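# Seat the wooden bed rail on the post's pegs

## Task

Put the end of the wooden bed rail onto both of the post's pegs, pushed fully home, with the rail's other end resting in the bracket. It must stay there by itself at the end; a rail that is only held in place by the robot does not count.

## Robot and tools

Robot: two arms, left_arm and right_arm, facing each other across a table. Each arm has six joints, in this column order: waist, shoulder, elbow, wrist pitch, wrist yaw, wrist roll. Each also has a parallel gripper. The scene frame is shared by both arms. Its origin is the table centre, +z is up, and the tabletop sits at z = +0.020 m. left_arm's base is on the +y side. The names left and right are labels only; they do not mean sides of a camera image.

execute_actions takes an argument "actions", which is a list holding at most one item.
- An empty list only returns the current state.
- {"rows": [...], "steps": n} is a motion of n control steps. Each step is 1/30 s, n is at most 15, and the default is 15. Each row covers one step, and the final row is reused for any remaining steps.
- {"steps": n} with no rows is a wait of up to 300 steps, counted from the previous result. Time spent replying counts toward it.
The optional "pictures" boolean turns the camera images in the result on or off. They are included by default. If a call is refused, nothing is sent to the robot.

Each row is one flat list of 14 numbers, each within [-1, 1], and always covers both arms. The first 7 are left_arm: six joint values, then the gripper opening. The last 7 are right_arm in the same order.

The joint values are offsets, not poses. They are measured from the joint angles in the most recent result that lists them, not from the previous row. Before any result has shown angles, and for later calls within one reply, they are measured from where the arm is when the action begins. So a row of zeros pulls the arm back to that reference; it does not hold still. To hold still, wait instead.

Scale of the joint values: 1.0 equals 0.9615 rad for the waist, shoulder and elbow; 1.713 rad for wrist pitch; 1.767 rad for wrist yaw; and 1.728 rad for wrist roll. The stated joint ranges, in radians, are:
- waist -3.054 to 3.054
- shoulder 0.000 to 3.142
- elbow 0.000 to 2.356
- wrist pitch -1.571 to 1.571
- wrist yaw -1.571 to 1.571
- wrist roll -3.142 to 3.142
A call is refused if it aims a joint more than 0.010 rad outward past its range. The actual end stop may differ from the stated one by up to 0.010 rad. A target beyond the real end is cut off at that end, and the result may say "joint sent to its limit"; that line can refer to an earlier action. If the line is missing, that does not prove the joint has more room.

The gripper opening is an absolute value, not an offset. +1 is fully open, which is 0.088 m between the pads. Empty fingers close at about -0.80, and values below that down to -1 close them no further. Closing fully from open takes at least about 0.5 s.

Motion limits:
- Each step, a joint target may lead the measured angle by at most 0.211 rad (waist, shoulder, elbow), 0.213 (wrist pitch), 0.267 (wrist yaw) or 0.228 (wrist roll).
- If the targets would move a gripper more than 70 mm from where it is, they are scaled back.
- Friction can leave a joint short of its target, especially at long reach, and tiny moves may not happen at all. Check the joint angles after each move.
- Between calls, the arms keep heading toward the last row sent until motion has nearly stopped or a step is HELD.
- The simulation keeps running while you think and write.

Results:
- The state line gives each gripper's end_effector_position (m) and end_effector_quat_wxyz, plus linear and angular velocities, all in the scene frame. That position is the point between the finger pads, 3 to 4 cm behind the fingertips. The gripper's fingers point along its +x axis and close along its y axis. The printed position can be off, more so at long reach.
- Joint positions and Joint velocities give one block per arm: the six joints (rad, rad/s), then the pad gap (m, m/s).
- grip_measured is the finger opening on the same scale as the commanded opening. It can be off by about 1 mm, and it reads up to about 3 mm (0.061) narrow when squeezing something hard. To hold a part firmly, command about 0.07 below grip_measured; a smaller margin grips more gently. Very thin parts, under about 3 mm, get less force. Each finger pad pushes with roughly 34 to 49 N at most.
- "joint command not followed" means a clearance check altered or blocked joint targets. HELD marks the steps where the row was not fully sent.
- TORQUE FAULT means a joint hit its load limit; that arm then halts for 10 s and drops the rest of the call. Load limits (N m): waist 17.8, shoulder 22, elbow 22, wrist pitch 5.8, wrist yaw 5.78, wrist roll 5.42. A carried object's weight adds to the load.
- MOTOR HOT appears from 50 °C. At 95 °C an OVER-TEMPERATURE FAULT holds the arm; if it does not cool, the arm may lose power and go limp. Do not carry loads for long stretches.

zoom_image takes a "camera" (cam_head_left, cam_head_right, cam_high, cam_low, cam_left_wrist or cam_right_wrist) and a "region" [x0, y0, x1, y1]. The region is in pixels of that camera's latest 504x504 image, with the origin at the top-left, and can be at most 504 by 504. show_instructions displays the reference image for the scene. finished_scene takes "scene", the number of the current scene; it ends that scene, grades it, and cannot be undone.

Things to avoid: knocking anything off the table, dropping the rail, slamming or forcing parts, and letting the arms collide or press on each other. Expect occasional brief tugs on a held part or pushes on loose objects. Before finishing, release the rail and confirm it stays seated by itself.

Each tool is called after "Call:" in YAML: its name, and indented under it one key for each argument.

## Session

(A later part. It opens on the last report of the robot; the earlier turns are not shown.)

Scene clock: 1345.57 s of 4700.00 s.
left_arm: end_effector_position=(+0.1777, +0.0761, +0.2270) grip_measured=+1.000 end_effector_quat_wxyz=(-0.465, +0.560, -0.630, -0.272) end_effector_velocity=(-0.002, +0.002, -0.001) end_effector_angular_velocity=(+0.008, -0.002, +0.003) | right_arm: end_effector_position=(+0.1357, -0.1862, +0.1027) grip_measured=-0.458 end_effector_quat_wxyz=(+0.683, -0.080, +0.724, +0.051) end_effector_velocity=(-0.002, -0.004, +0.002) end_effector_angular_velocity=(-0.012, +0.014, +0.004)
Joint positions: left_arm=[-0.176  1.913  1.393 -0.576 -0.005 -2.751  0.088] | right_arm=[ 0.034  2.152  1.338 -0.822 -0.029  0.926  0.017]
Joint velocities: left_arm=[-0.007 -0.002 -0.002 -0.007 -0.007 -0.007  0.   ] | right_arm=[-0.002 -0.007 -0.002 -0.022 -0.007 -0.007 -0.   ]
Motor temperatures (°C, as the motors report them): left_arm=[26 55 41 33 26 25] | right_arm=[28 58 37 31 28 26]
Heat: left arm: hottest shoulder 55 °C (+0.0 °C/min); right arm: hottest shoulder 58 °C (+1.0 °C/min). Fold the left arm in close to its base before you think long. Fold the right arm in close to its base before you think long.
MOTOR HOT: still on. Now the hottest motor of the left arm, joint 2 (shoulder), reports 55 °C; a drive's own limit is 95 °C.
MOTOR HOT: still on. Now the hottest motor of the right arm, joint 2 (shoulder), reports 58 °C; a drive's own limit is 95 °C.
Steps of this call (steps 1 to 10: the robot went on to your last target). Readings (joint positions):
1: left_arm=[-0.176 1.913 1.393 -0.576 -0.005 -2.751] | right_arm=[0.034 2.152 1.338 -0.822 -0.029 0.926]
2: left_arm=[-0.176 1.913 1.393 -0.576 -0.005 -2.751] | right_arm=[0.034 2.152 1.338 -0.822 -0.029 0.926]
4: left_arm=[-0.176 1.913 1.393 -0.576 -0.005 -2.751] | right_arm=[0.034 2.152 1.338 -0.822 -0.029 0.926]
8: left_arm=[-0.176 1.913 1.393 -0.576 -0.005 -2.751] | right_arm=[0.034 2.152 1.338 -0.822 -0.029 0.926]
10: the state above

Call:
execute_actions:
  actions:
    - {"rows":[[0,0,0,0,0,0,1,0,0.0157,0.01,0,0,0,-1]],"steps":15}
  pictures: false

Call:
execute_actions:
  actions:
    - {"rows":[[0,0,0,0,0,0,1,-0.012,0,0.01,-0.001,0,0,-1],[0,0,0,0,0,0,1,-0.012,0,0.01,-0.0015,0,0,-1],[0,0,0,0,0,0,1,-0.012,0,0.01,-0.002,0,0,-1],[0,0,0,0,0,0,1,-0.012,0,0.01,-0.0025,0,0,-1],[0,0,0,0,0,0,1,-0.012,0,0.01,-0.003,0,0,-1],[0,0,0,0,0,0,1,-0.012,0,0.01,-0.0035,0,0,-1],[0,0,0,0,0,0,1,-0.012,0,0.01,-0.004,0,0,-1],[0,0,0,0,0,0,1,-0.012,0,0.01,-0.0045,0,0,-1],[0,0,0,0,0,0,1,-0.012,0,0.01,-0.005,0,0,-1],[0,0,0,0,0,0,1,-0.012,0,0.01,-0.0055,0,0,-1],[0,0,0,0,0,0,1,-0.012,0,0.01,-0.006,0,0,-1],[0,0,0,0,0,0,1,-0.012,0,0.01,-0.0065,0,0,-1],[0,0,0,0,0,0,1,-0.012,0,0.01,-0.007,0,0,-1],[0,0,0,0,0,0,1,-0.012,0,0.01,-0.0075,0,0,-1],[0,0,0,0,0,0,1,-0.012,0,0.01,-0.008,0,0,-1]],"steps":15}
  pictures: false

Call:
execute_actions:
  actions:
    - {"steps":10}
  pictures: false

Scene clock: 1353.67 s of 4700.00 s.
left_arm: end_effector_position=(+0.1777, +0.0761, +0.2270) grip_measured=+1.000 end_effector_quat_wxyz=(-0.465, +0.560, -0.630, -0.272) end_effector_velocity=(-0.002, -0.004, +0.002) end_effector_angular_velocity=(-0.021, -0.006, +0.003) | right_arm: end_effector_position=(+0.1356, -0.1869, +0.1010) grip_measured=-0.458 end_effector_quat_wxyz=(+0.682, -0.082, +0.725, +0.049) end_effector_velocity=(+0.001, +0.003, +0.001) end_effector_angular_velocity=(+0.015, +0.002, +0.019)
Joint positions: left_arm=[-0.176  1.913  1.393 -0.576 -0.005 -2.751  0.088] | right_arm=[ 0.034  2.157  1.338 -0.822 -0.027  0.926  0.017]
Joint velocities: left_arm=[-0.007 -0.002 -0.002  0.022 -0.007 -0.007  0.   ] | right_arm=[-0.002 -0.002  0.002  0.007 -0.007 -0.022  0.   ]
Motor temperatures (°C, as the motors report them): left_arm=[26 55 41 33 26 25] | right_arm=[28 61 37 30 28 26]
Heat: left arm: hottest shoulder 55 °C (+0.0 °C/min); right arm: hottest shoulder 61 °C (+4.1 °C/min). Fold the left arm in close to its base before you think long. Fold the right arm in close to its base before you think long.
MOTOR HOT: still on. Now the hottest motor of the left arm, joint 2 (shoulder), reports 55 °C; a drive's own limit is 95 °C.
MOTOR HOT: still on. Now the hottest motor of the right arm, joint 2 (shoulder), reports 61 °C; a drive's own limit is 95 °C.
Steps of this call (steps 1 to 15: the robot went on to your last target; steps 16 to 90: nothing new was sent; then 4.60 s passed at rest; steps 91 to 105: all 15 steps of this action). Readings (joint positions):
91: left_arm=[-0.176 1.913 1.393 -0.576 -0.005 -2.751] | right_arm=[0.034 2.152 1.338 -0.822 -0.029 0.926]
92: left_arm=[-0.176 1.913 1.393 -0.576 -0.005 -2.751] | right_arm=[0.034 2.152 1.338 -0.822 -0.029 0.926]
94: left_arm=[-0.176 1.913 1.393 -0.576 -0.005 -2.751] | right_arm=[0.034 2.153 1.338 -0.822 -0.029 0.926]
98: left_arm=[-0.176 1.913 1.393 -0.576 -0.005 -2.751] | right_arm=[0.034 2.156 1.338 -0.822 -0.027 0.926]
105: the state above

Scene clock: 1354.17 s of 4700.00 s.
left_arm: end_effector_position=(+0.1777, +0.0761, +0.2270) grip_measured=+1.000 end_effector_quat_wxyz=(-0.465, +0.560, -0.630, -0.272) end_effector_velocity=(+0.002, +0.005, -0.002) end_effector_angular_velocity=(+0.024, -0.014, +0.014) | right_arm: end_effector_position=(+0.1360, -0.1881, +0.1011) grip_measured=-0.458 end_effector_quat_wxyz=(+0.681, -0.082, +0.726, +0.047) end_effector_velocity=(-0.001, -0.002, +0.001) end_effector_angular_velocity=(-0.002, +0.011, +0.019)
Joint positions: left_arm=[-0.176  1.913  1.393 -0.576 -0.005 -2.751  0.088] | right_arm=[ 0.032  2.157  1.338 -0.826 -0.027  0.926  0.017]
Joint velocities: left_arm=[-0.002 -0.002 -0.002 -0.022 -0.022 -0.007  0.   ] | right_arm=[-0.002 -0.002 -0.002 -0.007 -0.007 -0.022  0.   ]
Motor temperatures (°C, as the motors report them): left_arm=[26 55 41 33 26 25] | right_arm=[28 61 37 30 28 26]
Heat: left arm: hottest shoulder 55 °C (+0.0 °C/min); right arm: hottest shoulder 61 °C (+4.1 °C/min). Fold the left arm in close to its base before you think long. Fold the right arm in close to its base before you think long.
MOTOR HOT: still on. Now the hottest motor of the left arm, joint 2 (shoulder), reports 55 °C; a drive's own limit is 95 °C.
MOTOR HOT: still on. Now the hottest motor of the right arm, joint 2 (shoulder), reports 61 °C; a drive's own limit is 95 °C.
Steps of this call (steps 1 to 15: all 15 steps of this action). Readings (joint positions):
1: left_arm=[-0.176 1.913 1.393 -0.576 -0.005 -2.751] | right_arm=[0.033 2.157 1.338 -0.822 -0.027 0.926]
2: left_arm=[-0.176 1.913 1.393 -0.576 -0.005 -2.751] | right_arm=[0.033 2.157 1.338 -0.822 -0.027 0.926]
4: left_arm=[-0.176 1.913 1.393 -0.576 -0.005 -2.751] | right_arm=[0.033 2.157 1.338 -0.823 -0.027 0.926]
8: left_arm=[-0.176 1.913 1.393 -0.576 -0.005 -2.751] | right_arm=[0.032 2.157 1.338 -0.824 -0.027 0.926]
15: the state above

Scene clock: 1354.50 s of 4700.00 s.
left_arm: end_effector_position=(+0.1777, +0.0761, +0.2270) grip_measured=+1.000 end_effector_quat_wxyz=(-0.465, +0.560, -0.630, -0.272) end_effector_velocity=(-0.005, +0.001, -0.001) end_effector_angular_velocity=(+0.005, +0.017, +0.009) | right_arm: end_effector_position=(+0.1360, -0.1882, +0.1011) grip_measured=-0.458 end_effector_quat_wxyz=(+0.681, -0.082, +0.726, +0.047) end_effector_velocity=(-0.002, +0.001, +0.001) end_effector_angular_velocity=(+0.001, +0.008, +0.009)
Joint positions: left_arm=[-0.176  1.913  1.393 -0.576 -0.005 -2.751  0.088] | right_arm=[ 0.032  2.157  1.338 -0.827 -0.027  0.926  0.017]
Joint velocities: left_arm=[-0.007 -0.002 -0.002 -0.007  0.007 -0.022  0.   ] | right_arm=[ 0.002 -0.002  0.002 -0.007 -0.007 -0.007 -0.   ]
Motor temperatures (°C, as the motors report them): left_arm=[26 55 41 33 26 25] | right_arm=[28 61 37 30 28 26]
Heat: left arm: hottest shoulder 55 °C (+0.0 °C/min); right arm: hottest shoulder 61 °C (+4.1 °C/min). Fold the left arm in close to its base before you think long. Fold the right arm in close to its base before you think long.
MOTOR HOT: still on. Now the hottest motor of the left arm, joint 2 (shoulder), reports 55 °C; a drive's own limit is 95 °C.
MOTOR HOT: still on. Now the hottest motor of the right arm, joint 2 (shoulder), reports 61 °C; a drive's own limit is 95 °C.
Steps of this call (steps 1 to 10: the robot went on to your last target). Readings (joint positions):
1: left_arm=[-0.176 1.913 1.393 -0.576 -0.005 -2.751] | right_arm=[0.032 2.157 1.338 -0.826 -0.027 0.926]
2: left_arm=[-0.176 1.913 1.393 -0.576 -0.005 -2.751] | right_arm=[0.032 2.157 1.338 -0.827 -0.027 0.926]
4: left_arm=[-0.176 1.913 1.393 -0.576 -0.005 -2.751] | right_arm=[0.032 2.157 1.338 -0.827 -0.027 0.926]
8: left_arm=[-0.176 1.913 1.393 -0.576 -0.005 -2.751] | right_arm=[0.032 2.157 1.338 -0.827 -0.027 0.926]
10: the state above

Call:
execute_actions:
  actions:
    - {"rows":[[0,0,0,0,0,0,1,0.004,-0.033,-0.019,0.013,0,0,-1]],"steps":15}
  pictures: false

Call:
execute_actions:
  actions:
    - {"steps":10}
  pictures: false

Scene clock: 1359.37 s of 4700.00 s.
left_arm: end_effector_position=(+0.1777, +0.0761, +0.2270) grip_measured=+1.000 end_effector_quat_wxyz=(-0.465, +0.560, -0.630, -0.272) end_effector_velocity=(-0.002, +0.002, -0.001) end_effector_angular_velocity=(+0.008, -0.009, -0.010) | right_arm: end_effector_position=(+0.1358, -0.1873, +0.1004) grip_measured=-0.458 end_effector_quat_wxyz=(+0.684, -0.079, +0.724, +0.051) end_effector_velocity=(+0.000, -0.003, +0.000) end_effector_angular_velocity=(-0.004, +0.009, -0.015)
Joint positions: left_arm=[-0.176  1.913  1.393 -0.576 -0.005 -2.751  0.088] | right_arm=[ 0.033  2.152  1.326 -0.808 -0.027  0.925  0.017]
Joint velocities: left_arm=[-0.007 -0.002 -0.002 -0.007 -0.007  0.007  0.   ] | right_arm=[-0.007 -0.002 -0.002 -0.007 -0.007  0.007 -0.   ]
Motor temperatures (°C, as the motors report them): left_arm=[26 55 41 33 26 25] | right_arm=[28 60 37 30 28 26]
Heat: left arm: hottest shoulder 55 °C (+0.0 °C/min); right arm: hottest shoulder 60 °C (+4.0 °C/min). Fold the left arm in close to its base before you think long. Fold the right arm in close to its base before you think long.
MOTOR HOT: still on. Now the hottest motor of the left arm, joint 2 (shoulder), reports 55 °C; a drive's own limit is 95 °C.
MOTOR HOT: still on. Now the hottest motor of the right arm, joint 2 (shoulder), reports 60 °C; a drive's own limit is 95 °C.
Steps of this call (steps 1 to 15: the robot went on to your last target; steps 16 to 90: nothing new was sent; then 1.37 s passed at rest; steps 91 to 105: all 15 steps of this action). Readings (joint positions):
91: left_arm=[-0.176 1.913 1.393 -0.576 -0.005 -2.751] | right_arm=[0.032 2.157 1.337 -0.825 -0.028 0.926]
92: left_arm=[-0.176 1.913 1.393 -0.576 -0.005 -2.751] | right_arm=[0.032 2.157 1.336 -0.821 -0.028 0.926]
94: left_arm=[-0.176 1.913 1.393 -0.576 -0.005 -2.751] | right_arm=[0.033 2.156 1.332 -0.814 -0.028 0.925]
98: left_arm=[-0.176 1.913 1.393 -0.576 -0.005 -2.751] | right_arm=[0.033 2.154 1.328 -0.809 -0.027 0.925]
105: the state above

Scene clock: 1359.70 s of 4700.00 s.
left_arm: end_effector_position=(+0.1777, +0.0761, +0.2270) grip_measured=+1.000 end_effector_quat_wxyz=(-0.465, +0.560, -0.630, -0.272) end_effector_velocity=(-0.000, +0.002, -0.001) end_effector_angular_velocity=(+0.007, +0.004, +0.020) | right_arm: end_effector_position=(+0.1358, -0.1872, +0.1004) grip_measured=-0.458 end_effector_quat_wxyz=(+0.684, -0.079, +0.724, +0.052) end_effector_velocity=(+0.001, -0.003, +0.000) end_effector_angular_velocity=(-0.009, -0.003, +0.005)
Joint positions: left_arm=[-0.176  1.913  1.393 -0.576 -0.005 -2.751  0.088] | right_arm=[ 0.033  2.152  1.326 -0.808 -0.027  0.925  0.017]
Joint velocities: left_arm=[-0.002 -0.002 -0.002 -0.007 -0.007 -0.022  0.   ] | right_arm=[-0.002 -0.002 -0.002 -0.007  0.007 -0.007 -0.   ]
Motor temperatures (°C, as the motors report them): left_arm=[26 55 41 33 26 25] | right_arm=[28 61 37 30 28 26]
Heat: left arm: hottest shoulder 55 °C (+0.0 °C/min); right arm: hottest shoulder 61 °C (+5.1 °C/min). Fold the left arm in close to its base before you think long. Fold the right arm in close to its base before you think long.
MOTOR HOT: still on. Now the hottest motor of the left arm, joint 2 (shoulder), reports 55 °C; a drive's own limit is 95 °C.
MOTOR HOT: still on. Now the hottest motor of the right arm, joint 2 (shoulder), reports 61 °C; a drive's own limit is 95 °C.
Steps of this call (steps 1 to 10: the robot went on to your last target). Readings (joint positions):
1: left_arm=[-0.176 1.913 1.393 -0.576 -0.005 -2.751] | right_arm=[0.033 2.152 1.326 -0.808 -0.027 0.925]
2: left_arm=[-0.176 1.913 1.393 -0.576 -0.005 -2.751] | right_arm=[0.033 2.152 1.326 -0.808 -0.027 0.925]
4: left_arm=[-0.176 1.913 1.393 -0.576 -0.005 -2.751] | right_arm=[0.033 2.152 1.326 -0.808 -0.027 0.925]
8: left_arm=[-0.176 1.913 1.393 -0.576 -0.005 -2.751] | right_arm=[0.033 2.152 1.326 -0.808 -0.027 0.925]
10: the state above

Sum 1.634. Raise ~1 mm, then sweep pitch up and down.

Call:
execute_actions:
  actions:
    - {"rows":[[0,0,0,0,0,0,1,0,-0.031,0.01,0,0,0,-1]],"steps":15}
  pictures: false

Call:
execute_actions:
  actions:
    - {"rows":[[0,0,0,0,0,0,1,-0.012,0,0.01,0.004,0,0,-1],[0,0,0,0,0,0,1,-0.012,0,0.01,0.0045,0,0,-1],[0,0,0,0,0,0,1,-0.012,0,0.01,0.005,0,0,-1],[0,0,0,0,0,0,1,-0.012,0,0.01,0.0055,0,0,-1],[0,0,0,0,0,0,1,-0.012,0,0.01,0.006,0,0,-1],[0,0,0,0,0,0,1,-0.012,0,0.01,0.0065,0,0,-1],[0,0,0,0,0,0,1,-0.012,0,0.01,0.007,0,0,-1],[0,0,0,0,0,0,1,-0.012,0,0.01,0.0075,0,0,-1],[0,0,0,0,0,0,1,-0.012,0,0.01,0.008,0,0,-1],[0,0,0,0,0,0,1,-0.012,0,0.01,0.0085,0,0,-1],[0,0,0,0,0,0,1,-0.012,0,0.01,0.009,0,0,-1],[0,0,0,0,0,0,1,-0.012,0,0.01,0.0095,0,0,-1],[0,0,0,0,0,0,1,-0.012,0,0.01,0.01,0,0,-1],[0,0,0,0,0,0,1,-0.012,0,0.01,0.0105,0,0,-1],[0,0,0,0,0,0,1,-0.012,0,0.01,0.011,0,0,-1]],"steps":15}
  pictures: false

Call:
execute_actions:
  actions:
    - {"rows":[[0,0,0,0,0,0,1,-0.008,0,0.01,-0.001,0,0,-1],[0,0,0,0,0,0,1,-0.008,0,0.01,-0.0017,0,0,-1],[0,0,0,0,0,0,1,-0.008,0,0.01,-0.0024,0,0,-1],[0,0,0,0,0,0,1,-0.008,0,0.01,-0.0031,0,0,-1],[0,0,0,0,0,0,1,-0.008,0,0.01,-0.0038,0,0,-1],[0,0,0,0,0,0,1,-0.008,0,0.01,-0.0045,0,0,-1],[0,0,0,0,0,0,1,-0.008,0,0.01,-0.0052,0,0,-1],[0,0,0,0,0,0,1,-0.008,0,0.01,-0.0059,0,0,-1],[0,0,0,0,0,0,1,-0.008,0,0.01,-0.0066,0,0,-1],[0,0,0,0,0,0,1,-0.008,0,0.01,-0.0073,0,0,-1],[0,0,0,0,0,0,1,-0.008,0,0.01,-0.008,0,0,-1],[0,0,0,0,0,0,1,-0.008,0,0.01,-0.0087,0,0,-1],[0,0,0,0,0,0,1,-0.008,0,0.01,-0.0094,0,0,-1],[0,0,0,0,0,0,1,-0.008,0,0.01,-0.0101,0,0,-1],[0,0,0,0,0,0,1,-0.008,0,0.01,-0.0108,0,0,-1]],"steps":15}
  pictures: false

Call:
execute_actions:
  actions:
    - {"steps":10}
  pictures: false

Scene clock: 1371.73 s of 4700.00 s.
left_arm: end_effector_position=(+0.1777, +0.0761, +0.2270) grip_measured=+1.000 end_effector_quat_wxyz=(-0.465, +0.560, -0.630, -0.272) end_effector_velocity=(-0.000, +0.003, -0.002) end_effector_angular_velocity=(+0.012, -0.002, +0.007) | right_arm: end_effector_position=(+0.1360, -0.1870, +0.1010) grip_measured=-0.458 end_effector_quat_wxyz=(+0.684, -0.079, +0.723, +0.052) end_effector_velocity=(-0.000, +0.000, +0.003) end_effector_angular_velocity=(+0.006, +0.006, +0.004)
Joint positions: left_arm=[-0.176  1.913  1.393 -0.576 -0.005 -2.751  0.088] | right_arm=[ 0.033  2.15   1.326 -0.808 -0.027  0.925  0.017]
Joint velocities: left_arm=[-0.002 -0.002 -0.007 -0.007 -0.007 -0.007  0.   ] | right_arm=[-0.002 -0.007  0.002 -0.007 -0.007 -0.007 -0.   ]
Motor temperatures (°C, as the motors report them): left_arm=[26 55 41 33 26 25] | right_arm=[28 63 36 30 28 26]
Heat: left arm: hottest shoulder 55 °C (+0.0 °C/min); right arm: hottest shoulder 63 °C (+3.0 °C/min). Fold the left arm in close to its base before you think long. Fold the right arm in close to its base before you think long.
MOTOR HOT: still on. Now the hottest motor of the left arm, joint 2 (shoulder), reports 55 °C; a drive's own limit is 95 °C.
MOTOR HOT: still on. Now the hottest motor of the right arm, joint 2 (shoulder), reports 63 °C; a drive's own limit is 95 °C.
Steps of this call (steps 1 to 15: the robot went on to your last target; steps 16 to 90: nothing new was sent; then 8.53 s passed at rest; steps 91 to 105: all 15 steps of this action). Readings (joint positions):
91: left_arm=[-0.176 1.913 1.393 -0.576 -0.005 -2.751] | right_arm=[0.033 2.151 1.326 -0.808 -0.027 0.925]
92: left_arm=[-0.176 1.913 1.393 -0.576 -0.005 -2.751] | right_arm=[0.033 2.151 1.326 -0.808 -0.027 0.925]
94: left_arm=[-0.176 1.913 1.393 -0.576 -0.005 -2.751] | right_arm=[0.033 2.150 1.326 -0.808 -0.027 0.925]
98: left_arm=[-0.176 1.913 1.393 -0.576 -0.005 -2.751] | right_arm=[0.033 2.150 1.326 -0.808 -0.027 0.925]
105: the state above

Scene clock: 1372.23 s of 4700.00 s.
left_arm: end_effector_position=(+0.1777, +0.0761, +0.2270) grip_measured=+1.000 end_effector_quat_wxyz=(-0.465, +0.560, -0.630, -0.272) end_effector_velocity=(-0.000, +0.002, -0.003) end_effector_angular_velocity=(+0.013, -0.008, -0.006) | right_arm: end_effector_position=(+0.1363, -0.1865, +0.1010) grip_measured=-0.458 end_effector_quat_wxyz=(+0.684, -0.077, +0.723, +0.053) end_effector_velocity=(-0.003, -0.001, +0.001) end_effector_angular_velocity=(+0.003, +0.023, -0.011)
Joint positions: left_arm=[-0.176  1.913  1.393 -0.576 -0.005 -2.751  0.088] | right_arm=[ 0.032  2.15   1.326 -0.805 -0.03   0.924  0.017]
Joint velocities: left_arm=[-0.002  0.002 -0.002 -0.007 -0.007  0.007  0.   ] | right_arm=[-0.002 -0.002 -0.002 -0.007 -0.022  0.007 -0.   ]
Motor temperatures (°C, as the motors report them): left_arm=[26 55 41 33 26 25] | right_arm=[28 63 36 30 28 26]
Heat: left arm: hottest shoulder 55 °C (+0.0 °C/min); right arm: hottest shoulder 63 °C (+4.1 °C/min). Fold the left arm in close to its base before you think long. Fold the right arm in close to its base before you think long.
MOTOR HOT: still on. Now the hottest motor of the left arm, joint 2 (shoulder), reports 55 °C; a drive's own limit is 95 °C.
MOTOR HOT: still on. Now the hottest motor of the right arm, joint 2 (shoulder), reports 63 °C; a drive's own limit is 95 °C.
Steps of this call (steps 1 to 15: all 15 steps of this action). Readings (joint positions):
1: left_arm=[-0.176 1.913 1.393 -0.576 -0.005 -2.751] | right_arm=[0.033 2.150 1.326 -0.808 -0.028 0.925]
2: left_arm=[-0.176 1.913 1.393 -0.576 -0.005 -2.751] | right_arm=[0.033 2.150 1.326 -0.808 -0.028 0.925]
4: left_arm=[-0.176 1.913 1.393 -0.576 -0.005 -2.751] | right_arm=[0.032 2.150 1.326 -0.807 -0.029 0.924]
8: left_arm=[-0.176 1.913 1.393 -0.576 -0.005 -2.751] | right_arm=[0.032 2.150 1.326 -0.807 -0.029 0.924]
15: the state above

Scene clock: 1372.73 s of 4700.00 s.
left_arm: end_effector_position=(+0.1777, +0.0761, +0.2270) grip_measured=+1.000 end_effector_quat_wxyz=(-0.465, +0.560, -0.630, -0.272) end_effector_velocity=(+0.002, -0.001, +0.001) end_effector_angular_velocity=(-0.005, -0.024, +0.001) | right_arm: end_effector_position=(+0.1360, -0.1885, +0.1011) grip_measured=-0.458 end_effector_quat_wxyz=(+0.682, -0.079, +0.725, +0.050) end_effector_velocity=(-0.007, -0.004, -0.000) end_effector_angular_velocity=(-0.014, +0.032, +0.008)
Joint positions: left_arm=[-0.176  1.913  1.393 -0.576 -0.005 -2.751  0.088] | right_arm=[ 0.03   2.15   1.326 -0.814 -0.03   0.924  0.017]
Joint velocities: left_arm=[-0.002 -0.002 -0.002  0.007 -0.022  0.007  0.   ] | right_arm=[ 0.002 -0.002 -0.007 -0.022 -0.022 -0.007 -0.   ]
Motor temperatures (°C, as the motors report them): left_arm=[26 55 41 33 26 25] | right_arm=[28 63 36 30 28 26]
Heat: left arm: hottest shoulder 55 °C (+0.0 °C/min); right arm: hottest shoulder 63 °C (+4.0 °C/min). Fold the left arm in close to its base before you think long. Fold the right arm in close to its base before you think long.
MOTOR HOT: still on. Now the hottest motor of the left arm, joint 2 (shoulder), reports 55 °C; a drive's own limit is 95 °C.
MOTOR HOT: still on. Now the hottest motor of the right arm, joint 2 (shoulder), reports 63 °C; a drive's own limit is 95 °C.
Steps of this call (steps 1 to 15: all 15 steps of this action). Readings (joint positions):
1: left_arm=[-0.176 1.913 1.393 -0.576 -0.005 -2.751] | right_arm=[0.032 2.150 1.326 -0.805 -0.030 0.924]
2: left_arm=[-0.176 1.913 1.393 -0.576 -0.005 -2.751] | right_arm=[0.032 2.150 1.326 -0.806 -0.030 0.924]
4: left_arm=[-0.176 1.913 1.393 -0.576 -0.005 -2.751] | right_arm=[0.032 2.150 1.326 -0.807 -0.030 0.924]
8: left_arm=[-0.176 1.913 1.393 -0.576 -0.005 -2.751] | right_arm=[0.032 2.150 1.326 -0.809 -0.030 0.924]
15: the state above

Scene clock: 1373.07 s of 4700.00 s.
left_arm: end_effector_position=(+0.1777, +0.0761, +0.2270) grip_measured=+1.000 end_effector_quat_wxyz=(-0.465, +0.560, -0.630, -0.272) end_effector_velocity=(-0.003, +0.005, -0.002) end_effector_angular_velocity=(+0.021, +0.012, +0.001) | right_arm: end_effector_position=(+0.1360, -0.1888, +0.1011) grip_measured=-0.458 end_effector_quat_wxyz=(+0.682, -0.079, +0.725, +0.050) end_effector_velocity=(-0.003, -0.005, +0.001) end_effector_angular_velocity=(-0.016, +0.017, +0.004)
Joint positions: left_arm=[-0.176  1.913  1.393 -0.576 -0.005 -2.751  0.088] | right_arm=[ 0.03   2.15   1.326 -0.815 -0.03   0.924  0.017]
Joint velocities: left_arm=[-0.002 -0.002 -0.002 -0.022  0.007 -0.007  0.   ] | right_arm=[-0.002 -0.002 -0.002 -0.022 -0.007 -0.007 -0.   ]
Motor temperatures (°C, as the motors report them): left_arm=[26 55 41 33 26 25] | right_arm=[28 63 36 30 28 26]
Heat: left arm: hottest shoulder 55 °C (+0.0 °C/min); right arm: hottest shoulder 63 °C (+4.0 °C/min). Fold the left arm in close to its base before you think long. Fold the right arm in close to its base before you think long.
MOTOR HOT: still on. Now the hottest motor of the left arm, joint 2 (shoulder), reports 55 °C; a drive's own limit is 95 °C.
MOTOR HOT: still on. Now the hottest motor of the right arm, joint 2 (shoulder), reports 63 °C; a drive's own limit is 95 °C.
Steps of this call (steps 1 to 10: the robot went on to your last target). Readings (joint positions):
1: left_arm=[-0.176 1.913 1.393 -0.576 -0.005 -2.751] | right_arm=[0.030 2.150 1.326 -0.814 -0.030 0.924]
2: left_arm=[-0.176 1.913 1.393 -0.576 -0.005 -2.751] | right_arm=[0.030 2.150 1.326 -0.814 -0.030 0.924]
4: left_arm=[-0.176 1.913 1.393 -0.576 -0.005 -2.751] | right_arm=[0.030 2.150 1.326 -0.815 -0.030 0.924]
8: left_arm=[-0.176 1.913 1.393 -0.576 -0.005 -2.751] | right_arm=[0.030 2.150 1.326 -0.815 -0.030 0.924]
10: the state above

Call:
execute_actions:
  actions:
    - {"rows":[[0,0,0,0,0,0,1,0.004,-0.033,-0.015,0.014,0,0,-1]],"steps":15}
  pictures: false

Call:
execute_actions:
  actions:
    - {"steps":10}
  pictures: false

Scene clock: 1376.97 s of 4700.00 s.
left_arm: end_effector_position=(+0.1777, +0.0761, +0.2270) grip_measured=+1.000 end_effector_quat_wxyz=(-0.465, +0.560, -0.630, -0.272) end_effector_velocity=(-0.000, +0.002, -0.001) end_effector_angular_velocity=(+0.008, -0.002, +0.007) | right_arm: end_effector_position=(+0.1359, -0.1877, +0.1006) grip_measured=-0.458 end_effector_quat_wxyz=(+0.684, -0.076, +0.723, +0.054) end_effector_velocity=(-0.001, -0.002, +0.000) end_effector_angular_velocity=(-0.002, +0.011, +0.019)
Joint positions: left_arm=[-0.176  1.913  1.393 -0.576 -0.005 -2.751  0.088] | right_arm=[ 0.031  2.145  1.316 -0.797 -0.03   0.923  0.017]
Joint velocities: left_arm=[-0.002 -0.002 -0.002 -0.007 -0.007 -0.007  0.   ] | right_arm=[-0.002 -0.002 -0.002 -0.007 -0.007 -0.022 -0.   ]
Motor temperatures (°C, as the motors report them): left_arm=[26 55 41 33 26 25] | right_arm=[28 63 36 30 28 26]
Heat: left arm: hottest shoulder 55 °C (+0.0 °C/min); right arm: hottest shoulder 63 °C (+4.0 °C/min). Fold the left arm in close to its base before you think long. Fold the right arm in close to its base before you think long.
MOTOR HOT: still on. Now the hottest motor of the left arm, joint 2 (shoulder), reports 55 °C; a drive's own limit is 95 °C.
MOTOR HOT: still on. Now the hottest motor of the right arm, joint 2 (shoulder), reports 63 °C; a drive's own limit is 95 °C.
Steps of this call (steps 1 to 15: the robot went on to your last target; steps 16 to 90: nothing new was sent; then 0.40 s passed at rest; steps 91 to 105: all 15 steps of this action). Readings (joint positions):
91: left_arm=[-0.176 1.913 1.393 -0.576 -0.005 -2.751] | right_arm=[0.030 2.150 1.326 -0.814 -0.030 0.924]
92: left_arm=[-0.176 1.913 1.393 -0.576 -0.005 -2.751] | right_arm=[0.030 2.149 1.325 -0.811 -0.030 0.924]
94: left_arm=[-0.176 1.913 1.393 -0.576 -0.005 -2.751] | right_arm=[0.031 2.148 1.321 -0.804 -0.030 0.924]
98: left_arm=[-0.176 1.913 1.393 -0.576 -0.005 -2.751] | right_arm=[0.031 2.146 1.318 -0.799 -0.030 0.924]
105: the state above

Scene clock: 1377.30 s of 4700.00 s.
left_arm: end_effector_position=(+0.1777, +0.0761, +0.2270) grip_measured=+1.000 end_effector_quat_wxyz=(-0.465, +0.560, -0.630, -0.272) end_effector_velocity=(-0.002, +0.002, -0.001) end_effector_angular_velocity=(+0.006, +0.011, +0.001) | right_arm: end_effector_position=(+0.1360, -0.1876, +0.1006) grip_measured=-0.458 end_effector_quat_wxyz=(+0.684, -0.076, +0.723, +0.054) end_effector_velocity=(-0.003, -0.005, -0.001) end_effector_angular_velocity=(-0.020, +0.019, +0.004)
Joint positions: left_arm=[-0.176  1.913  1.393 -0.576 -0.005 -2.751  0.088] | right_arm=[ 0.031  2.145  1.316 -0.797 -0.03   0.923  0.017]
Joint velocities: left_arm=[-0.002 -0.002 -0.002 -0.007  0.007 -0.007  0.   ] | right_arm=[-0.002  0.002 -0.002 -0.022 -0.007 -0.007 -0.   ]
Motor temperatures (°C, as the motors report them): left_arm=[26 55 41 33 26 25] | right_arm=[28 63 36 30 28 26]
Heat: left arm: hottest shoulder 55 °C (+0.0 °C/min); right arm: hottest shoulder 63 °C (+4.1 °C/min). Fold the left arm in close to its base before you think long. Fold the right arm in close to its base before you think long.
MOTOR HOT: still on. Now the hottest motor of the left arm, joint 2 (shoulder), reports 55 °C; a drive's own limit is 95 °C.
MOTOR HOT: still on. Now the hottest motor of the right arm, joint 2 (shoulder), reports 63 °C; a drive's own limit is 95 °C.
Steps of this call (steps 1 to 10: the robot went on to your last target). Readings (joint positions):
1: left_arm=[-0.176 1.913 1.393 -0.576 -0.005 -2.751] | right_arm=[0.031 2.145 1.316 -0.797 -0.030 0.923]
2: left_arm=[-0.176 1.913 1.393 -0.576 -0.005 -2.751] | right_arm=[0.031 2.145 1.316 -0.797 -0.030 0.923]
4: left_arm=[-0.176 1.913 1.393 -0.576 -0.005 -2.751] | right_arm=[0.031 2.145 1.316 -0.797 -0.030 0.923]
8: left_arm=[-0.176 1.913 1.393 -0.576 -0.005 -2.751] | right_arm=[0.031 2.145 1.316 -0.797 -0.030 0.923]
10: the state above

Call:
execute_actions:
  actions:
    - {"rows":[[0,0,0,0,0,0,1,0,-0.032,0.01,0,0,0,-1]],"steps":15}
  pictures: false

Call:
execute_actions:
  actions:
    - {"rows":[[0,0,0,0,0,0,1,-0.012,0,0.01,0.004,0,0,-1],[0,0,0,0,0,0,1,-0.012,0,0.01,0.0045,0,0,-1],[0,0,0,0,0,0,1,-0.012,0,0.01,0.005,0,0,-1],[0,0,0,0,0,0,1,-0.012,0,0.01,0.0055,0,0,-1],[0,0,0,0,0,0,1,-0.012,0,0.01,0.006,0,0,-1],[0,0,0,0,0,0,1,-0.012,0,0.01,0.0065,0,0,-1],[0,0,0,0,0,0,1,-0.012,0,0.01,0.007,0,0,-1],[0,0,0,0,0,0,1,-0.012,0,0.01,0.0075,0,0,-1],[0,0,0,0,0,0,1,-0.012,0,0.01,0.008,0,0,-1],[0,0,0,0,0,0,1,-0.012,0,0.01,0.0085,0,0,-1],[0,0,0,0,0,0,1,-0.012,0,0.01,0.009,0,0,-1],[0,0,0,0,0,0,1,-0.012,0,0.01,0.0095,0,0,-1],[0,0,0,0,0,0,1,-0.012,0,0.01,0.01,0,0,-1],[0,0,0,0,0,0,1,-0.012,0,0.01,0.0105,0,0,-1],[0,0,0,0,0,0,1,-0.012,0,0.01,0.011,0,0,-1]],"steps":15}
  pictures: false

Call:
execute_actions:
  actions:
    - {"rows":[[0,0,0,0,0,0,1,-0.008,0,0.01,-0.001,0,0,-1],[0,0,0,0,0,0,1,-0.008,0,0.01,-0.0017,0,0,-1],[0,0,0,0,0,0,1,-0.008,0,0.01,-0.0024,0,0,-1],[0,0,0,0,0,0,1,-0.008,0,0.01,-0.0031,0,0,-1],[0,0,0,0,0,0,1,-0.008,0,0.01,-0.0038,0,0,-1],[0,0,0,0,0,0,1,-0.008,0,0.01,-0.0045,0,0,-1],[0,0,0,0,0,0,1,-0.008,0,0.01,-0.0052,0,0,-1],[0,0,0,0,0,0,1,-0.008,0,0.01,-0.0059,0,0,-1],[0,0,0,0,0,0,1,-0.008,0,0.01,-0.0066,0,0,-1],[0,0,0,0,0,0,1,-0.008,0,0.01,-0.0073,0,0,-1],[0,0,0,0,0,0,1,-0.008,0,0.01,-0.008,0,0,-1],[0,0,0,0,0,0,1,-0.008,0,0.01,-0.0087,0,0,-1],[0,0,0,0,0,0,1,-0.008,0,0.01,-0.0094,0,0,-1],[0,0,0,0,0,0,1,-0.008,0,0.01,-0.0101,0,0,-1],[0,0,0,0,0,0,1,-0.008,0,0.01,-0.0108,0,0,-1]],"steps":15}
  pictures: false

Call:
execute_actions:
  actions:
    - {"steps":10}
  pictures: false

Scene clock: 1388.43 s of 4700.00 s.
left_arm: end_effector_position=(+0.1777, +0.0761, +0.2270) grip_measured=+1.000 end_effector_quat_wxyz=(-0.465, +0.560, -0.630, -0.272) end_effector_velocity=(+0.002, +0.004, -0.002) end_effector_angular_velocity=(+0.012, -0.002, +0.012) | right_arm: end_effector_position=(+0.1360, -0.1875, +0.1013) grip_measured=-0.458 end_effector_quat_wxyz=(+0.685, -0.076, +0.723, +0.055) end_effector_velocity=(-0.001, -0.002, +0.000) end_effector_angular_velocity=(-0.003, +0.010, +0.004)
Joint positions: left_arm=[-0.176  1.913  1.393 -0.576 -0.005 -2.751  0.088] | right_arm=[ 0.031  2.143  1.316 -0.798 -0.03   0.923  0.017]
Joint velocities: left_arm=[ 0.002 -0.002 -0.007 -0.007 -0.007 -0.007  0.   ] | right_arm=[-0.002 -0.002 -0.002 -0.007 -0.007 -0.007 -0.   ]
Motor temperatures (°C, as the motors report them): left_arm=[26 55 41 33 26 25] | right_arm=[28 65 36 30 28 26]
Heat: left arm: hottest shoulder 55 °C (+0.0 °C/min); right arm: hottest shoulder 65 °C (+6.1 °C/min). Fold the left arm in close to its base before you think long. Fold the right arm in close to its base before you think long.
MOTOR HOT: still on. Now the hottest motor of the left arm, joint 2 (shoulder), reports 55 °C; a drive's own limit is 95 °C.
MOTOR HOT: still on. Now the hottest motor of the right arm, joint 2 (shoulder), reports 65 °C; a drive's own limit is 95 °C.
Steps of this call (steps 1 to 15: the robot went on to your last target; steps 16 to 90: nothing new was sent; then 7.63 s passed at rest; steps 91 to 105: all 15 steps of this action). Readings (joint positions):
91: left_arm=[-0.176 1.913 1.393 -0.576 -0.005 -2.751] | right_arm=[0.031 2.145 1.316 -0.797 -0.030 0.923]
92: left_arm=[-0.176 1.913 1.393 -0.576 -0.005 -2.751] | right_arm=[0.031 2.145 1.316 -0.797 -0.030 0.923]
94: left_arm=[-0.176 1.913 1.393 -0.576 -0.005 -2.751] | right_arm=[0.031 2.144 1.316 -0.797 -0.030 0.923]
98: left_arm=[-0.176 1.913 1.393 -0.576 -0.005 -2.751] | right_arm=[0.031 2.144 1.316 -0.797 -0.030 0.923]
105: the state above

Scene clock: 1388.93 s of 4700.00 s.
left_arm: end_effector_position=(+0.1777, +0.0761, +0.2270) grip_measured=+1.000 end_effector_quat_wxyz=(-0.465, +0.560, -0.630, -0.272) end_effector_velocity=(-0.000, +0.001, +0.001) end_effector_angular_velocity=(+0.003, -0.003, +0.007) | right_arm: end_effector_position=(+0.1363, -0.1872, +0.1013) grip_measured=-0.458 end_effector_quat_wxyz=(+0.684, -0.075, +0.723, +0.055) end_effector_velocity=(-0.001, -0.002, -0.001) end_effector_angular_velocity=(-0.007, +0.012, +0.004)
Joint positions: left_arm=[-0.176  1.913  1.393 -0.576 -0.005 -2.751  0.088] | right_arm=[ 0.03   2.143  1.316 -0.796 -0.032  0.923  0.017]
Joint velocities: left_arm=[-0.002 -0.002  0.002 -0.007 -0.007 -0.007  0.   ] | right_arm=[-0.002  0.002 -0.002 -0.007 -0.007 -0.007 -0.001]
Motor temperatures (°C, as the motors report them): left_arm=[26 55 41 33 26 25] | right_arm=[28 65 36 30 28 26]
Heat: left arm: hottest shoulder 55 °C (+0.0 °C/min); right arm: hottest shoulder 65 °C (+6.0 °C/min). Fold the left arm in close to its base before you think long. Fold the right arm in close to its base before you think long.
MOTOR HOT: still on. Now the hottest motor of the left arm, joint 2 (shoulder), reports 55 °C; a drive's own limit is 95 °C.
MOTOR HOT: still on. Now the hottest motor of the right arm, joint 2 (shoulder), reports 65 °C; a drive's own limit is 95 °C.
Steps of this call (steps 1 to 15: all 15 steps of this action). Readings (joint positions):
1: left_arm=[-0.176 1.913 1.393 -0.576 -0.005 -2.751] | right_arm=[0.031 2.143 1.316 -0.798 -0.030 0.923]
2: left_arm=[-0.176 1.913 1.393 -0.576 -0.005 -2.751] | right_arm=[0.031 2.143 1.316 -0.798 -0.030 0.923]
4: left_arm=[-0.176 1.913 1.393 -0.576 -0.005 -2.751] | right_arm=[0.030 2.143 1.316 -0.797 -0.031 0.923]
8: left_arm=[-0.176 1.913 1.393 -0.576 -0.005 -2.751] | right_arm=[0.030 2.143 1.316 -0.797 -0.032 0.923]
15: the state above

Scene clock: 1389.43 s of 4700.00 s.
left_arm: end_effector_position=(+0.1777, +0.0761, +0.2270) grip_measured=+1.000 end_effector_quat_wxyz=(-0.465, +0.560, -0.630, -0.272) end_effector_velocity=(-0.002, +0.002, +0.002) end_effector_angular_velocity=(+0.002, +0.004, +0.016) | right_arm: end_effector_position=(+0.1362, -0.1894, +0.1014) grip_measured=-0.458 end_effector_quat_wxyz=(+0.683, -0.077, +0.725, +0.052) end_effector_velocity=(-0.001, -0.006, +0.001) end_effector_angular_velocity=(-0.023, +0.004, +0.005)
Joint positions: left_arm=[-0.176  1.913  1.393 -0.576 -0.005 -2.751  0.088] | right_arm=[ 0.027  2.143  1.316 -0.805 -0.032  0.922  0.017]
Joint velocities: left_arm=[-0.007 -0.007 -0.002 -0.007 -0.007 -0.022  0.   ] | right_arm=[-0.002 -0.002 -0.002 -0.022  0.007 -0.007 -0.   ]
Motor temperatures (°C, as the motors report them): left_arm=[26 55 41 33 26 25] | right_arm=[28 65 36 30 28 26]
Heat: left arm: hottest shoulder 55 °C (+0.0 °C/min); right arm: hottest shoulder 65 °C (+6.1 °C/min). Fold the left arm in close to its base before you think long. Fold the right arm in close to its base before you think long.
MOTOR HOT: still on. Now the hottest motor of the left arm, joint 2 (shoulder), reports 55 °C; a drive's own limit is 95 °C.
MOTOR HOT: still on. Now the hottest motor of the right arm, joint 2 (shoulder), reports 65 °C; a drive's own limit is 95 °C.
Steps of this call (steps 1 to 15: all 15 steps of this action). Readings (joint positions):
1: left_arm=[-0.176 1.913 1.393 -0.576 -0.005 -2.751] | right_arm=[0.030 2.143 1.316 -0.796 -0.032 0.922]
2: left_arm=[-0.176 1.913 1.393 -0.576 -0.005 -2.751] | right_arm=[0.030 2.143 1.316 -0.796 -0.032 0.922]
4: left_arm=[-0.176 1.913 1.393 -0.576 -0.005 -2.751] | right_arm=[0.030 2.143 1.316 -0.797 -0.032 0.922]
8: left_arm=[-0.176 1.913 1.393 -0.576 -0.005 -2.751] | right_arm=[0.030 2.143 1.316 -0.800 -0.032 0.922]
15: the state above

Scene clock: 1389.77 s of 4700.00 s.
left_arm: end_effector_position=(+0.1777, +0.0761, +0.2270) grip_measured=+1.000 end_effector_quat_wxyz=(-0.465, +0.560, -0.630, -0.272) end_effector_velocity=(-0.000, +0.002, -0.001) end_effector_angular_velocity=(+0.008, -0.002, +0.007) | right_arm: end_effector_position=(+0.1362, -0.1897, +0.1014) grip_measured=-0.458 end_effector_quat_wxyz=(+0.682, -0.077, +0.725, +0.051) end_effector_velocity=(-0.002, -0.002, -0.001) end_effector_angular_velocity=(-0.001, +0.025, -0.001)
Joint positions: left_arm=[-0.176  1.913  1.393 -0.576 -0.005 -2.751  0.088] | right_arm=[ 0.027  2.143  1.316 -0.807 -0.032  0.922  0.017]
Joint velocities: left_arm=[-0.002 -0.002 -0.002 -0.007 -0.007 -0.007  0.   ] | right_arm=[-0.007  0.002 -0.002 -0.007 -0.022 -0.007 -0.   ]
Motor temperatures (°C, as the motors report them): left_arm=[26 55 41 33 26 25] | right_arm=[28 65 36 30 28 26]
Heat: left arm: hottest shoulder 55 °C (+0.0 °C/min); right arm: hottest shoulder 65 °C (+6.0 °C/min). Fold the left arm in close to its base before you think long. Fold the right arm in close to its base before you think long.
MOTOR HOT: still on. Now the hottest motor of the left arm, joint 2 (shoulder), reports 55 °C; a drive's own limit is 95 °C.
MOTOR HOT: still on. Now the hottest motor of the right arm, joint 2 (shoulder), reports 65 °C; a drive's own limit is 95 °C.
Steps of this call (steps 1 to 10: the robot went on to your last target). Readings (joint positions):
1: left_arm=[-0.176 1.913 1.393 -0.576 -0.005 -2.751] | right_arm=[0.027 2.143 1.316 -0.806 -0.032 0.922]
2: left_arm=[-0.176 1.913 1.393 -0.576 -0.005 -2.751] | right_arm=[0.027 2.143 1.316 -0.806 -0.032 0.922]
4: left_arm=[-0.176 1.913 1.393 -0.576 -0.005 -2.751] | right_arm=[0.027 2.143 1.316 -0.806 -0.032 0.922]
8: left_arm=[-0.176 1.913 1.393 -0.576 -0.005 -2.751] | right_arm=[0.027 2.143 1.316 -0.806 -0.032 0.922]
10: the state above

Call:
execute_actions:
  actions:
    - {"rows":[[0,0,0,0,0,0,1,0.003,0,0.01,0.008,0,0,-1]],"steps":12}
  pictures: false

Call:
execute_actions:
  actions:
    - {"rows":[[0,0,0,0,0,0,1,-0.012,0.010,0.01,0.002,0,0,-1],[0,0,0,0,0,0,1,-0.012,0.0105,0.01,0.002,0,0,-1],[0,0,0,0,0,0,1,-0.012,0.011,0.01,0.002,0,0,-1],[0,0,0,0,0,0,1,-0.012,0.0115,0.01,0.002,0,0,-1],[0,0,0,0,0,0,1,-0.012,0.012,0.01,0.002,0,0,-1],[0,0,0,0,0,0,1,-0.012,0.0125,0.01,0.002,0,0,-1],[0,0,0,0,0,0,1,-0.012,0.013,0.01,0.002,0,0,-1],[0,0,0,0,0,0,1,-0.012,0.0135,0.01,0.002,0,0,-1],[0,0,0,0,0,0,1,-0.012,0.014,0.01,0.002,0,0,-1],[0,0,0,0,0,0,1,-0.012,0.0145,0.01,0.002,0,0,-1],[0,0,0,0,0,0,1,-0.012,0.015,0.01,0.002,0,0,-1],[0,0,0,0,0,0,1,-0.012,0.0155,0.01,0.002,0,0,-1],[0,0,0,0,0,0,1,-0.012,0.016,0.01,0.002,0,0,-1],[0,0,0,0,0,0,1,-0.012,0.0165,0.01,0.002,0,0,-1],[0,0,0,0,0,0,1,-0.012,0.017,0.01,0.002,0,0,-1]],"steps":15}
  pictures: false

Call:
execute_actions:
  actions:
    - {"steps":10}
  pictures: false

Scene clock: 1401.13 s of 4700.00 s.
left_arm: end_effector_position=(+0.1777, +0.0761, +0.2270) grip_measured=+1.000 end_effector_quat_wxyz=(-0.465, +0.560, -0.630, -0.272) end_effector_velocity=(-0.002, +0.002, -0.001) end_effector_angular_velocity=(+0.008, -0.002, +0.003) | right_arm: end_effector_position=(+0.1363, -0.1884, +0.1013) grip_measured=-0.458 end_effector_quat_wxyz=(+0.683, -0.076, +0.724, +0.054) end_effector_velocity=(-0.001, -0.002, +0.000) end_effector_angular_velocity=(-0.004, +0.010, -0.010)
Joint positions: left_arm=[-0.176  1.913  1.393 -0.576 -0.005 -2.751  0.088] | right_arm=[ 0.028  2.143  1.316 -0.801 -0.032  0.922  0.017]
Joint velocities: left_arm=[-0.007 -0.002 -0.002 -0.007 -0.007 -0.007  0.   ] | right_arm=[-0.002 -0.002 -0.002 -0.007 -0.007  0.007 -0.   ]
Motor temperatures (°C, as the motors report them): left_arm=[26 56 41 33 26 25] | right_arm=[28 63 36 30 28 26]
Heat: left arm: hottest shoulder 56 °C (+1.0 °C/min); right arm: hottest shoulder 63 °C (+5.1 °C/min). Fold the left arm in close to its base before you think long. Fold the right arm in close to its base before you think long.
MOTOR HOT: still on. Now the hottest motor of the left arm, joint 2 (shoulder), reports 56 °C; a drive's own limit is 95 °C.
MOTOR HOT: still on. Now the hottest motor of the right arm, joint 2 (shoulder), reports 63 °C; a drive's own limit is 95 °C.
Steps of this call (steps 1 to 15: the robot went on to your last target; steps 16 to 90: nothing new was sent; then 7.97 s passed at rest; steps 91 to 102: all 12 steps of this action). Readings (joint positions):
91: left_arm=[-0.176 1.913 1.393 -0.576 -0.005 -2.751] | right_arm=[0.027 2.143 1.316 -0.806 -0.032 0.922]
92: left_arm=[-0.176 1.913 1.393 -0.576 -0.005 -2.751] | right_arm=[0.027 2.143 1.316 -0.805 -0.032 0.922]
94: left_arm=[-0.176 1.913 1.393 -0.576 -0.005 -2.751] | right_arm=[0.028 2.143 1.316 -0.803 -0.032 0.922]
98: left_arm=[-0.176 1.913 1.393 -0.576 -0.005 -2.751] | right_arm=[0.028 2.143 1.316 -0.801 -0.032 0.922]
102: the state above

Scene clock: 1401.63 s of 4700.00 s.
left_arm: end_effector_position=(+0.1777, +0.0761, +0.2270) grip_measured=+1.000 end_effector_quat_wxyz=(-0.465, +0.560, -0.630, -0.272) end_effector_velocity=(+0.002, -0.002, +0.001) end_effector_angular_velocity=(-0.005, -0.017, +0.014) | right_arm: end_effector_position=(+0.1363, -0.1889, +0.1004) grip_measured=-0.458 end_effector_quat_wxyz=(+0.683, -0.076, +0.725, +0.052) end_effector_velocity=(+0.000, -0.003, -0.006) end_effector_angular_velocity=(-0.007, +0.012, -0.000)
Joint positions: left_arm=[-0.176  1.913  1.393 -0.576 -0.005 -2.751  0.088] | right_arm=[ 0.027  2.146  1.316 -0.801 -0.034  0.922  0.017]
Joint velocities: left_arm=[-0.002  0.002  0.002  0.007 -0.022 -0.007  0.   ] | right_arm=[-0.007  0.012 -0.007  0.007 -0.007 -0.007 -0.   ]
Motor temperatures (°C, as the motors report them): left_arm=[26 56 41 33 26 25] | right_arm=[28 63 36 30 28 26]
Heat: left arm: hottest shoulder 56 °C (+1.0 °C/min); right arm: hottest shoulder 63 °C (+5.0 °C/min). Fold the left arm in close to its base before you think long. Fold the right arm in close to its base before you think long.
MOTOR HOT: still on. Now the hottest motor of the left arm, joint 2 (shoulder), reports 56 °C; a drive's own limit is 95 °C.
MOTOR HOT: still on. Now the hottest motor of the right arm, joint 2 (shoulder), reports 63 °C; a drive's own limit is 95 °C.
Steps of this call (steps 1 to 15: all 15 steps of this action). Readings (joint positions):
1: left_arm=[-0.176 1.913 1.393 -0.576 -0.005 -2.751] | right_arm=[0.028 2.143 1.316 -0.801 -0.032 0.922]
2: left_arm=[-0.176 1.913 1.393 -0.576 -0.005 -2.751] | right_arm=[0.028 2.143 1.316 -0.801 -0.032 0.922]
4: left_arm=[-0.176 1.913 1.393 -0.576 -0.005 -2.751] | right_arm=[0.028 2.144 1.316 -0.801 -0.033 0.922]
8: left_arm=[-0.176 1.913 1.393 -0.576 -0.005 -2.751] | right_arm=[0.028 2.144 1.316 -0.801 -0.034 0.922]
15: the state above

Scene clock: 1401.97 s of 4700.00 s.
left_arm: end_effector_position=(+0.1777, +0.0761, +0.2270) grip_measured=+1.000 end_effector_quat_wxyz=(-0.465, +0.560, -0.630, -0.272) end_effector_velocity=(+0.002, +0.005, -0.002) end_effector_angular_velocity=(+0.024, -0.014, +0.014) | right_arm: end_effector_position=(+0.1364, -0.1891, +0.0998) grip_measured=-0.458 end_effector_quat_wxyz=(+0.682, -0.076, +0.725, +0.052) end_effector_velocity=(-0.000, +0.000, +0.003) end_effector_angular_velocity=(+0.007, +0.006, +0.019)
Joint positions: left_arm=[-0.176  1.913  1.393 -0.576 -0.005 -2.751  0.088] | right_arm=[ 0.027  2.148  1.316 -0.801 -0.034  0.922  0.017]
Joint velocities: left_arm=[-0.002 -0.002 -0.002 -0.022 -0.022 -0.007  0.   ] | right_arm=[-0.002 -0.007  0.002 -0.007 -0.007 -0.022 -0.   ]
Motor temperatures (°C, as the motors report them): left_arm=[26 56 41 33 26 25] | right_arm=[28 63 36 30 28 26]
Heat: left arm: hottest shoulder 56 °C (+1.0 °C/min); right arm: hottest shoulder 63 °C (+5.1 °C/min). Fold the left arm in close to its base before you think long. Fold the right arm in close to its base before you think long.
MOTOR HOT: still on. Now the hottest motor of the left arm, joint 2 (shoulder), reports 56 °C; a drive's own limit is 95 °C.
MOTOR HOT: still on. Now the hottest motor of the right arm, joint 2 (shoulder), reports 63 °C; a drive's own limit is 95 °C.
Steps of this call (steps 1 to 10: the robot went on to your last target). Readings (joint positions):
1: left_arm=[-0.176 1.913 1.393 -0.576 -0.005 -2.751] | right_arm=[0.027 2.146 1.316 -0.801 -0.034 0.922]
2: left_arm=[-0.176 1.913 1.393 -0.576 -0.005 -2.751] | right_arm=[0.027 2.146 1.316 -0.801 -0.034 0.922]
4: left_arm=[-0.176 1.913 1.393 -0.576 -0.005 -2.751] | right_arm=[0.027 2.147 1.316 -0.801 -0.034 0.922]
8: left_arm=[-0.176 1.913 1.393 -0.576 -0.005 -2.751] | right_arm=[0.027 2.148 1.316 -0.801 -0.034 0.922]
10: the state above

Now slow sweep upward through the box.

Call:
execute_actions:
  actions:
    - {"rows":[[0,0,0,0,0,0,1,-0.008,-0.028,0.01,-0.001,0,0,-1],[0,0,0,0,0,0,1,-0.008,-0.029,0.01,-0.001,0,0,-1],[0,0,0,0,0,0,1,-0.008,-0.030,0.01,-0.001,0,0,-1],[0,0,0,0,0,0,1,-0.008,-0.031,0.01,-0.001,0,0,-1],[0,0,0,0,0,0,1,-0.008,-0.032,0.01,-0.001,0,0,-1],[0,0,0,0,0,0,1,-0.008,-0.033,0.01,-0.001,0,0,-1],[0,0,0,0,0,0,1,-0.008,-0.034,0.01,-0.001,0,0,-1],[0,0,0,0,0,0,1,-0.008,-0.035,0.01,-0.001,0,0,-1],[0,0,0,0,0,0,1,-0.008,-0.036,0.01,-0.001,0,0,-1],[0,0,0,0,0,0,1,-0.008,-0.037,0.01,-0.001,0,0,-1],[0,0,0,0,0,0,1,-0.008,-0.038,0.01,-0.001,0,0,-1],[0,0,0,0,0,0,1,-0.008,-0.039,0.01,-0.001,0,0,-1],[0,0,0,0,0,0,1,-0.008,-0.040,0.01,-0.001,0,0,-1],[0,0,0,0,0,0,1,-0.008,-0.041,0.01,-0.001,0,0,-1],[0,0,0,0,0,0,1,-0.008,-0.042,0.01,-0.001,0,0,-1]],"steps":15}
  pictures: false

Call:
execute_actions:
  actions:
    - {"steps":12}
  pictures: false

Scene clock: 1409.47 s of 4700.00 s.
left_arm: end_effector_position=(+0.1777, +0.0761, +0.2270) grip_measured=+1.000 end_effector_quat_wxyz=(-0.465, +0.560, -0.630, -0.272) end_effector_velocity=(-0.000, +0.001, +0.001) end_effector_angular_velocity=(+0.003, -0.003, +0.007) | right_arm: end_effector_position=(+0.1366, -0.1888, +0.1019) grip_measured=-0.458 end_effector_quat_wxyz=(+0.683, -0.075, +0.725, +0.053) end_effector_velocity=(+0.001, -0.002, +0.004) end_effector_angular_velocity=(+0.000, -0.007, +0.020)
Joint positions: left_arm=[-0.176  1.913  1.393 -0.576 -0.005 -2.751  0.088] | right_arm=[ 0.027  2.142  1.316 -0.803 -0.034  0.922  0.017]
Joint velocities: left_arm=[-0.002 -0.002  0.002 -0.007 -0.007 -0.007  0.   ] | right_arm=[-0.002 -0.012 -0.002 -0.007  0.007 -0.022 -0.   ]
Motor temperatures (°C, as the motors report them): left_arm=[26 56 41 33 26 25] | right_arm=[28 61 36 30 28 26]
Heat: left arm: hottest shoulder 56 °C (+1.0 °C/min); right arm: hottest shoulder 61 °C (+1.0 °C/min). Fold the left arm in close to its base before you think long. Fold the right arm in close to its base before you think long.
MOTOR HOT: still on. Now the hottest motor of the left arm, joint 2 (shoulder), reports 56 °C; a drive's own limit is 95 °C.
MOTOR HOT: still on. Now the hottest motor of the right arm, joint 2 (shoulder), reports 61 °C; a drive's own limit is 95 °C.
Steps of this call (steps 1 to 15: the robot went on to your last target; steps 16 to 90: nothing new was sent; then 4.00 s passed at rest; steps 91 to 105: all 15 steps of this action). Readings (joint positions):
91: left_arm=[-0.176 1.913 1.393 -0.576 -0.005 -2.751] | right_arm=[0.027 2.148 1.316 -0.801 -0.034 0.922]
92: left_arm=[-0.176 1.913 1.393 -0.576 -0.005 -2.751] | right_arm=[0.027 2.148 1.316 -0.801 -0.034 0.922]
94: left_arm=[-0.176 1.913 1.393 -0.576 -0.005 -2.751] | right_arm=[0.027 2.148 1.316 -0.801 -0.034 0.922]
98: left_arm=[-0.176 1.913 1.393 -0.576 -0.005 -2.751] | right_arm=[0.027 2.146 1.316 -0.801 -0.034 0.922]
105: the state above

Scene clock: 1409.87 s of 4700.00 s.
left_arm: end_effector_position=(+0.1777, +0.0761, +0.2270) grip_measured=+1.000 end_effector_quat_wxyz=(-0.465, +0.560, -0.630, -0.272) end_effector_velocity=(-0.000, +0.001, +0.001) end_effector_angular_velocity=(+0.003, -0.003, +0.007) | right_arm: end_effector_position=(+0.1366, -0.1887, +0.1021) grip_measured=-0.458 end_effector_quat_wxyz=(+0.683, -0.075, +0.725, +0.053) end_effector_velocity=(-0.001, -0.002, +0.000) end_effector_angular_velocity=(-0.003, +0.010, +0.004)
Joint positions: left_arm=[-0.176  1.913  1.393 -0.576 -0.005 -2.751  0.088] | right_arm=[ 0.027  2.141  1.316 -0.803 -0.034  0.922  0.017]
Joint velocities: left_arm=[-0.002 -0.002  0.002 -0.007 -0.007 -0.007  0.   ] | right_arm=[-0.002 -0.002 -0.002 -0.007 -0.007 -0.007 -0.   ]
Motor temperatures (°C, as the motors report them): left_arm=[26 56 41 33 26 25] | right_arm=[28 61 36 30 28 26]
Heat: left arm: hottest shoulder 56 °C (+1.0 °C/min); right arm: hottest shoulder 61 °C (+1.0 °C/min). Fold the left arm in close to its base before you think long. Fold the right arm in close to its base before you think long.
MOTOR HOT: still on. Now the hottest motor of the left arm, joint 2 (shoulder), reports 56 °C; a drive's own limit is 95 °C.
MOTOR HOT: still on. Now the hottest motor of the right arm, joint 2 (shoulder), reports 61 °C; a drive's own limit is 95 °C.
Steps of this call (steps 1 to 12: the robot went on to your last target). Readings (joint positions):
1: left_arm=[-0.176 1.913 1.393 -0.576 -0.005 -2.751] | right_arm=[0.027 2.141 1.316 -0.803 -0.034 0.922]
2: left_arm=[-0.176 1.913 1.393 -0.576 -0.005 -2.751] | right_arm=[0.027 2.141 1.316 -0.803 -0.034 0.922]
4: left_arm=[-0.176 1.913 1.393 -0.576 -0.005 -2.751] | right_arm=[0.027 2.141 1.316 -0.803 -0.034 0.922]
8: left_arm=[-0.176 1.913 1.393 -0.576 -0.005 -2.751] | right_arm=[0.027 2.141 1.316 -0.803 -0.034 0.922]
12: the state above

Call:
execute_actions:
  actions:
    - {"rows":[[0,0,0,0,0,0,1,0.003,0.016,0.01,0.004,0,0,-1]],"steps":15}

Call:
zoom_image:
  camera: "cam_low"
  region: [340,300,460,420]

Scene clock: 1414.43 s of 4700.00 s.
left_arm: end_effector_position=(+0.1777, +0.0761, +0.2270) grip_measured=+1.000 end_effector_quat_wxyz=(-0.465, +0.560, -0.630, -0.272) end_effector_velocity=(+0.002, +0.004, -0.002) end_effector_angular_velocity=(+0.014, -0.015, +0.014) | right_arm: end_effector_position=(+0.1361, -0.1885, +0.1005) grip_measured=-0.458 end_effector_quat_wxyz=(+0.683, -0.076, +0.725, +0.053) end_effector_velocity=(-0.004, -0.004, +0.001) end_effector_angular_velocity=(-0.016, +0.017, +0.009)
Joint positions: left_arm=[-0.176  1.913  1.393 -0.576 -0.005 -2.751  0.088] | right_arm=[ 0.028  2.146  1.316 -0.8   -0.034  0.922  0.017]
Joint velocities: left_arm=[-0.002 -0.002 -0.007 -0.007 -0.022 -0.007  0.   ] | right_arm=[ 0.002 -0.002 -0.002 -0.022 -0.007 -0.007 -0.   ]
Motor temperatures (°C, as the motors report them): left_arm=[26 56 41 33 26 25] | right_arm=[28 63 37 30 28 26]
Heat: left arm: hottest shoulder 56 °C (+1.0 °C/min); right arm: hottest shoulder 63 °C (+2.0 °C/min). Fold the left arm in close to its base before you think long. Fold the right arm in close to its base before you think long.
MOTOR HOT: still on. Now the hottest motor of the left arm, joint 2 (shoulder), reports 56 °C; a drive's own limit is 95 °C.
MOTOR HOT: still on. Now the hottest motor of the right arm, joint 2 (shoulder), reports 63 °C; a drive's own limit is 95 °C.
Steps of this call (steps 1 to 15: the robot went on to your last target; steps 16 to 90: nothing new was sent; then 1.07 s passed at rest; steps 91 to 105: all 15 steps of this action). Readings (joint positions):
91: left_arm=[-0.176 1.913 1.393 -0.576 -0.005 -2.751] | right_arm=[0.027 2.141 1.316 -0.803 -0.034 0.922]
92: left_arm=[-0.176 1.913 1.393 -0.576 -0.005 -2.751] | right_arm=[0.027 2.141 1.316 -0.803 -0.034 0.922]
94: left_arm=[-0.176 1.913 1.393 -0.576 -0.005 -2.751] | right_arm=[0.027 2.143 1.316 -0.803 -0.034 0.922]
98: left_arm=[-0.176 1.913 1.393 -0.576 -0.005 -2.751] | right_arm=[0.028 2.144 1.316 -0.801 -0.034 0.922]
105: the state above

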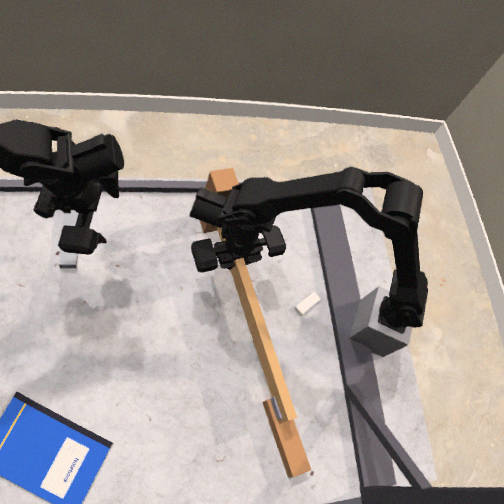

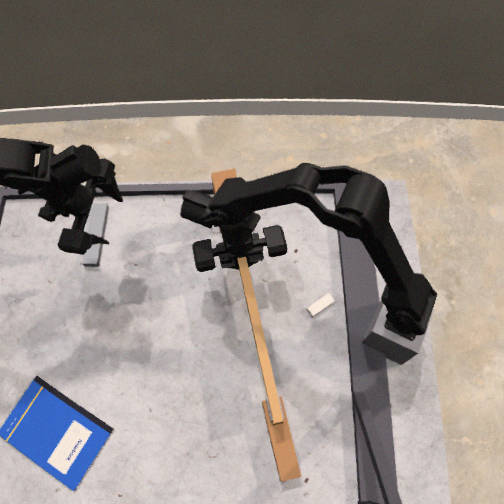

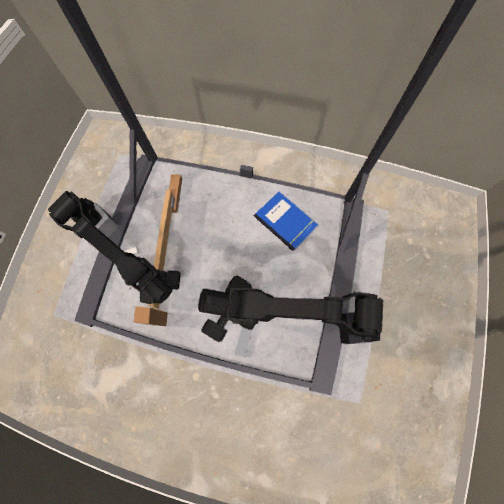

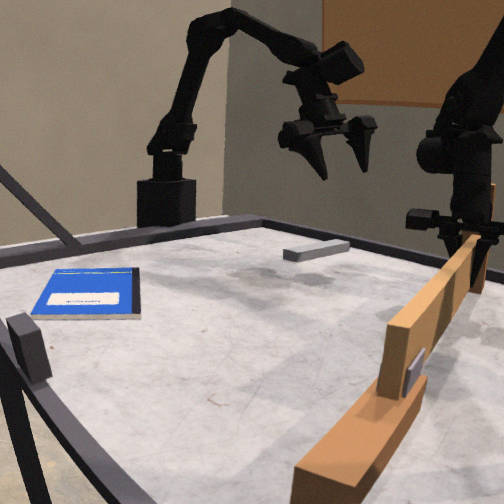

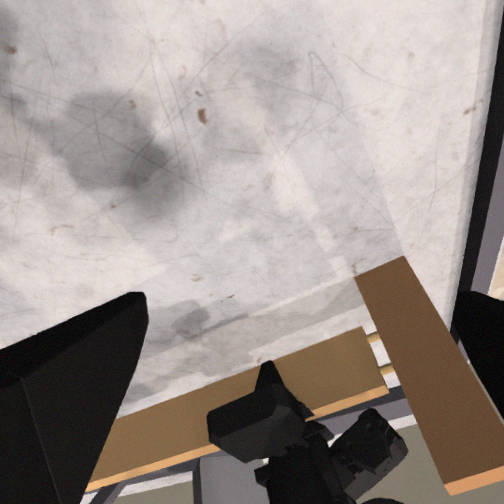

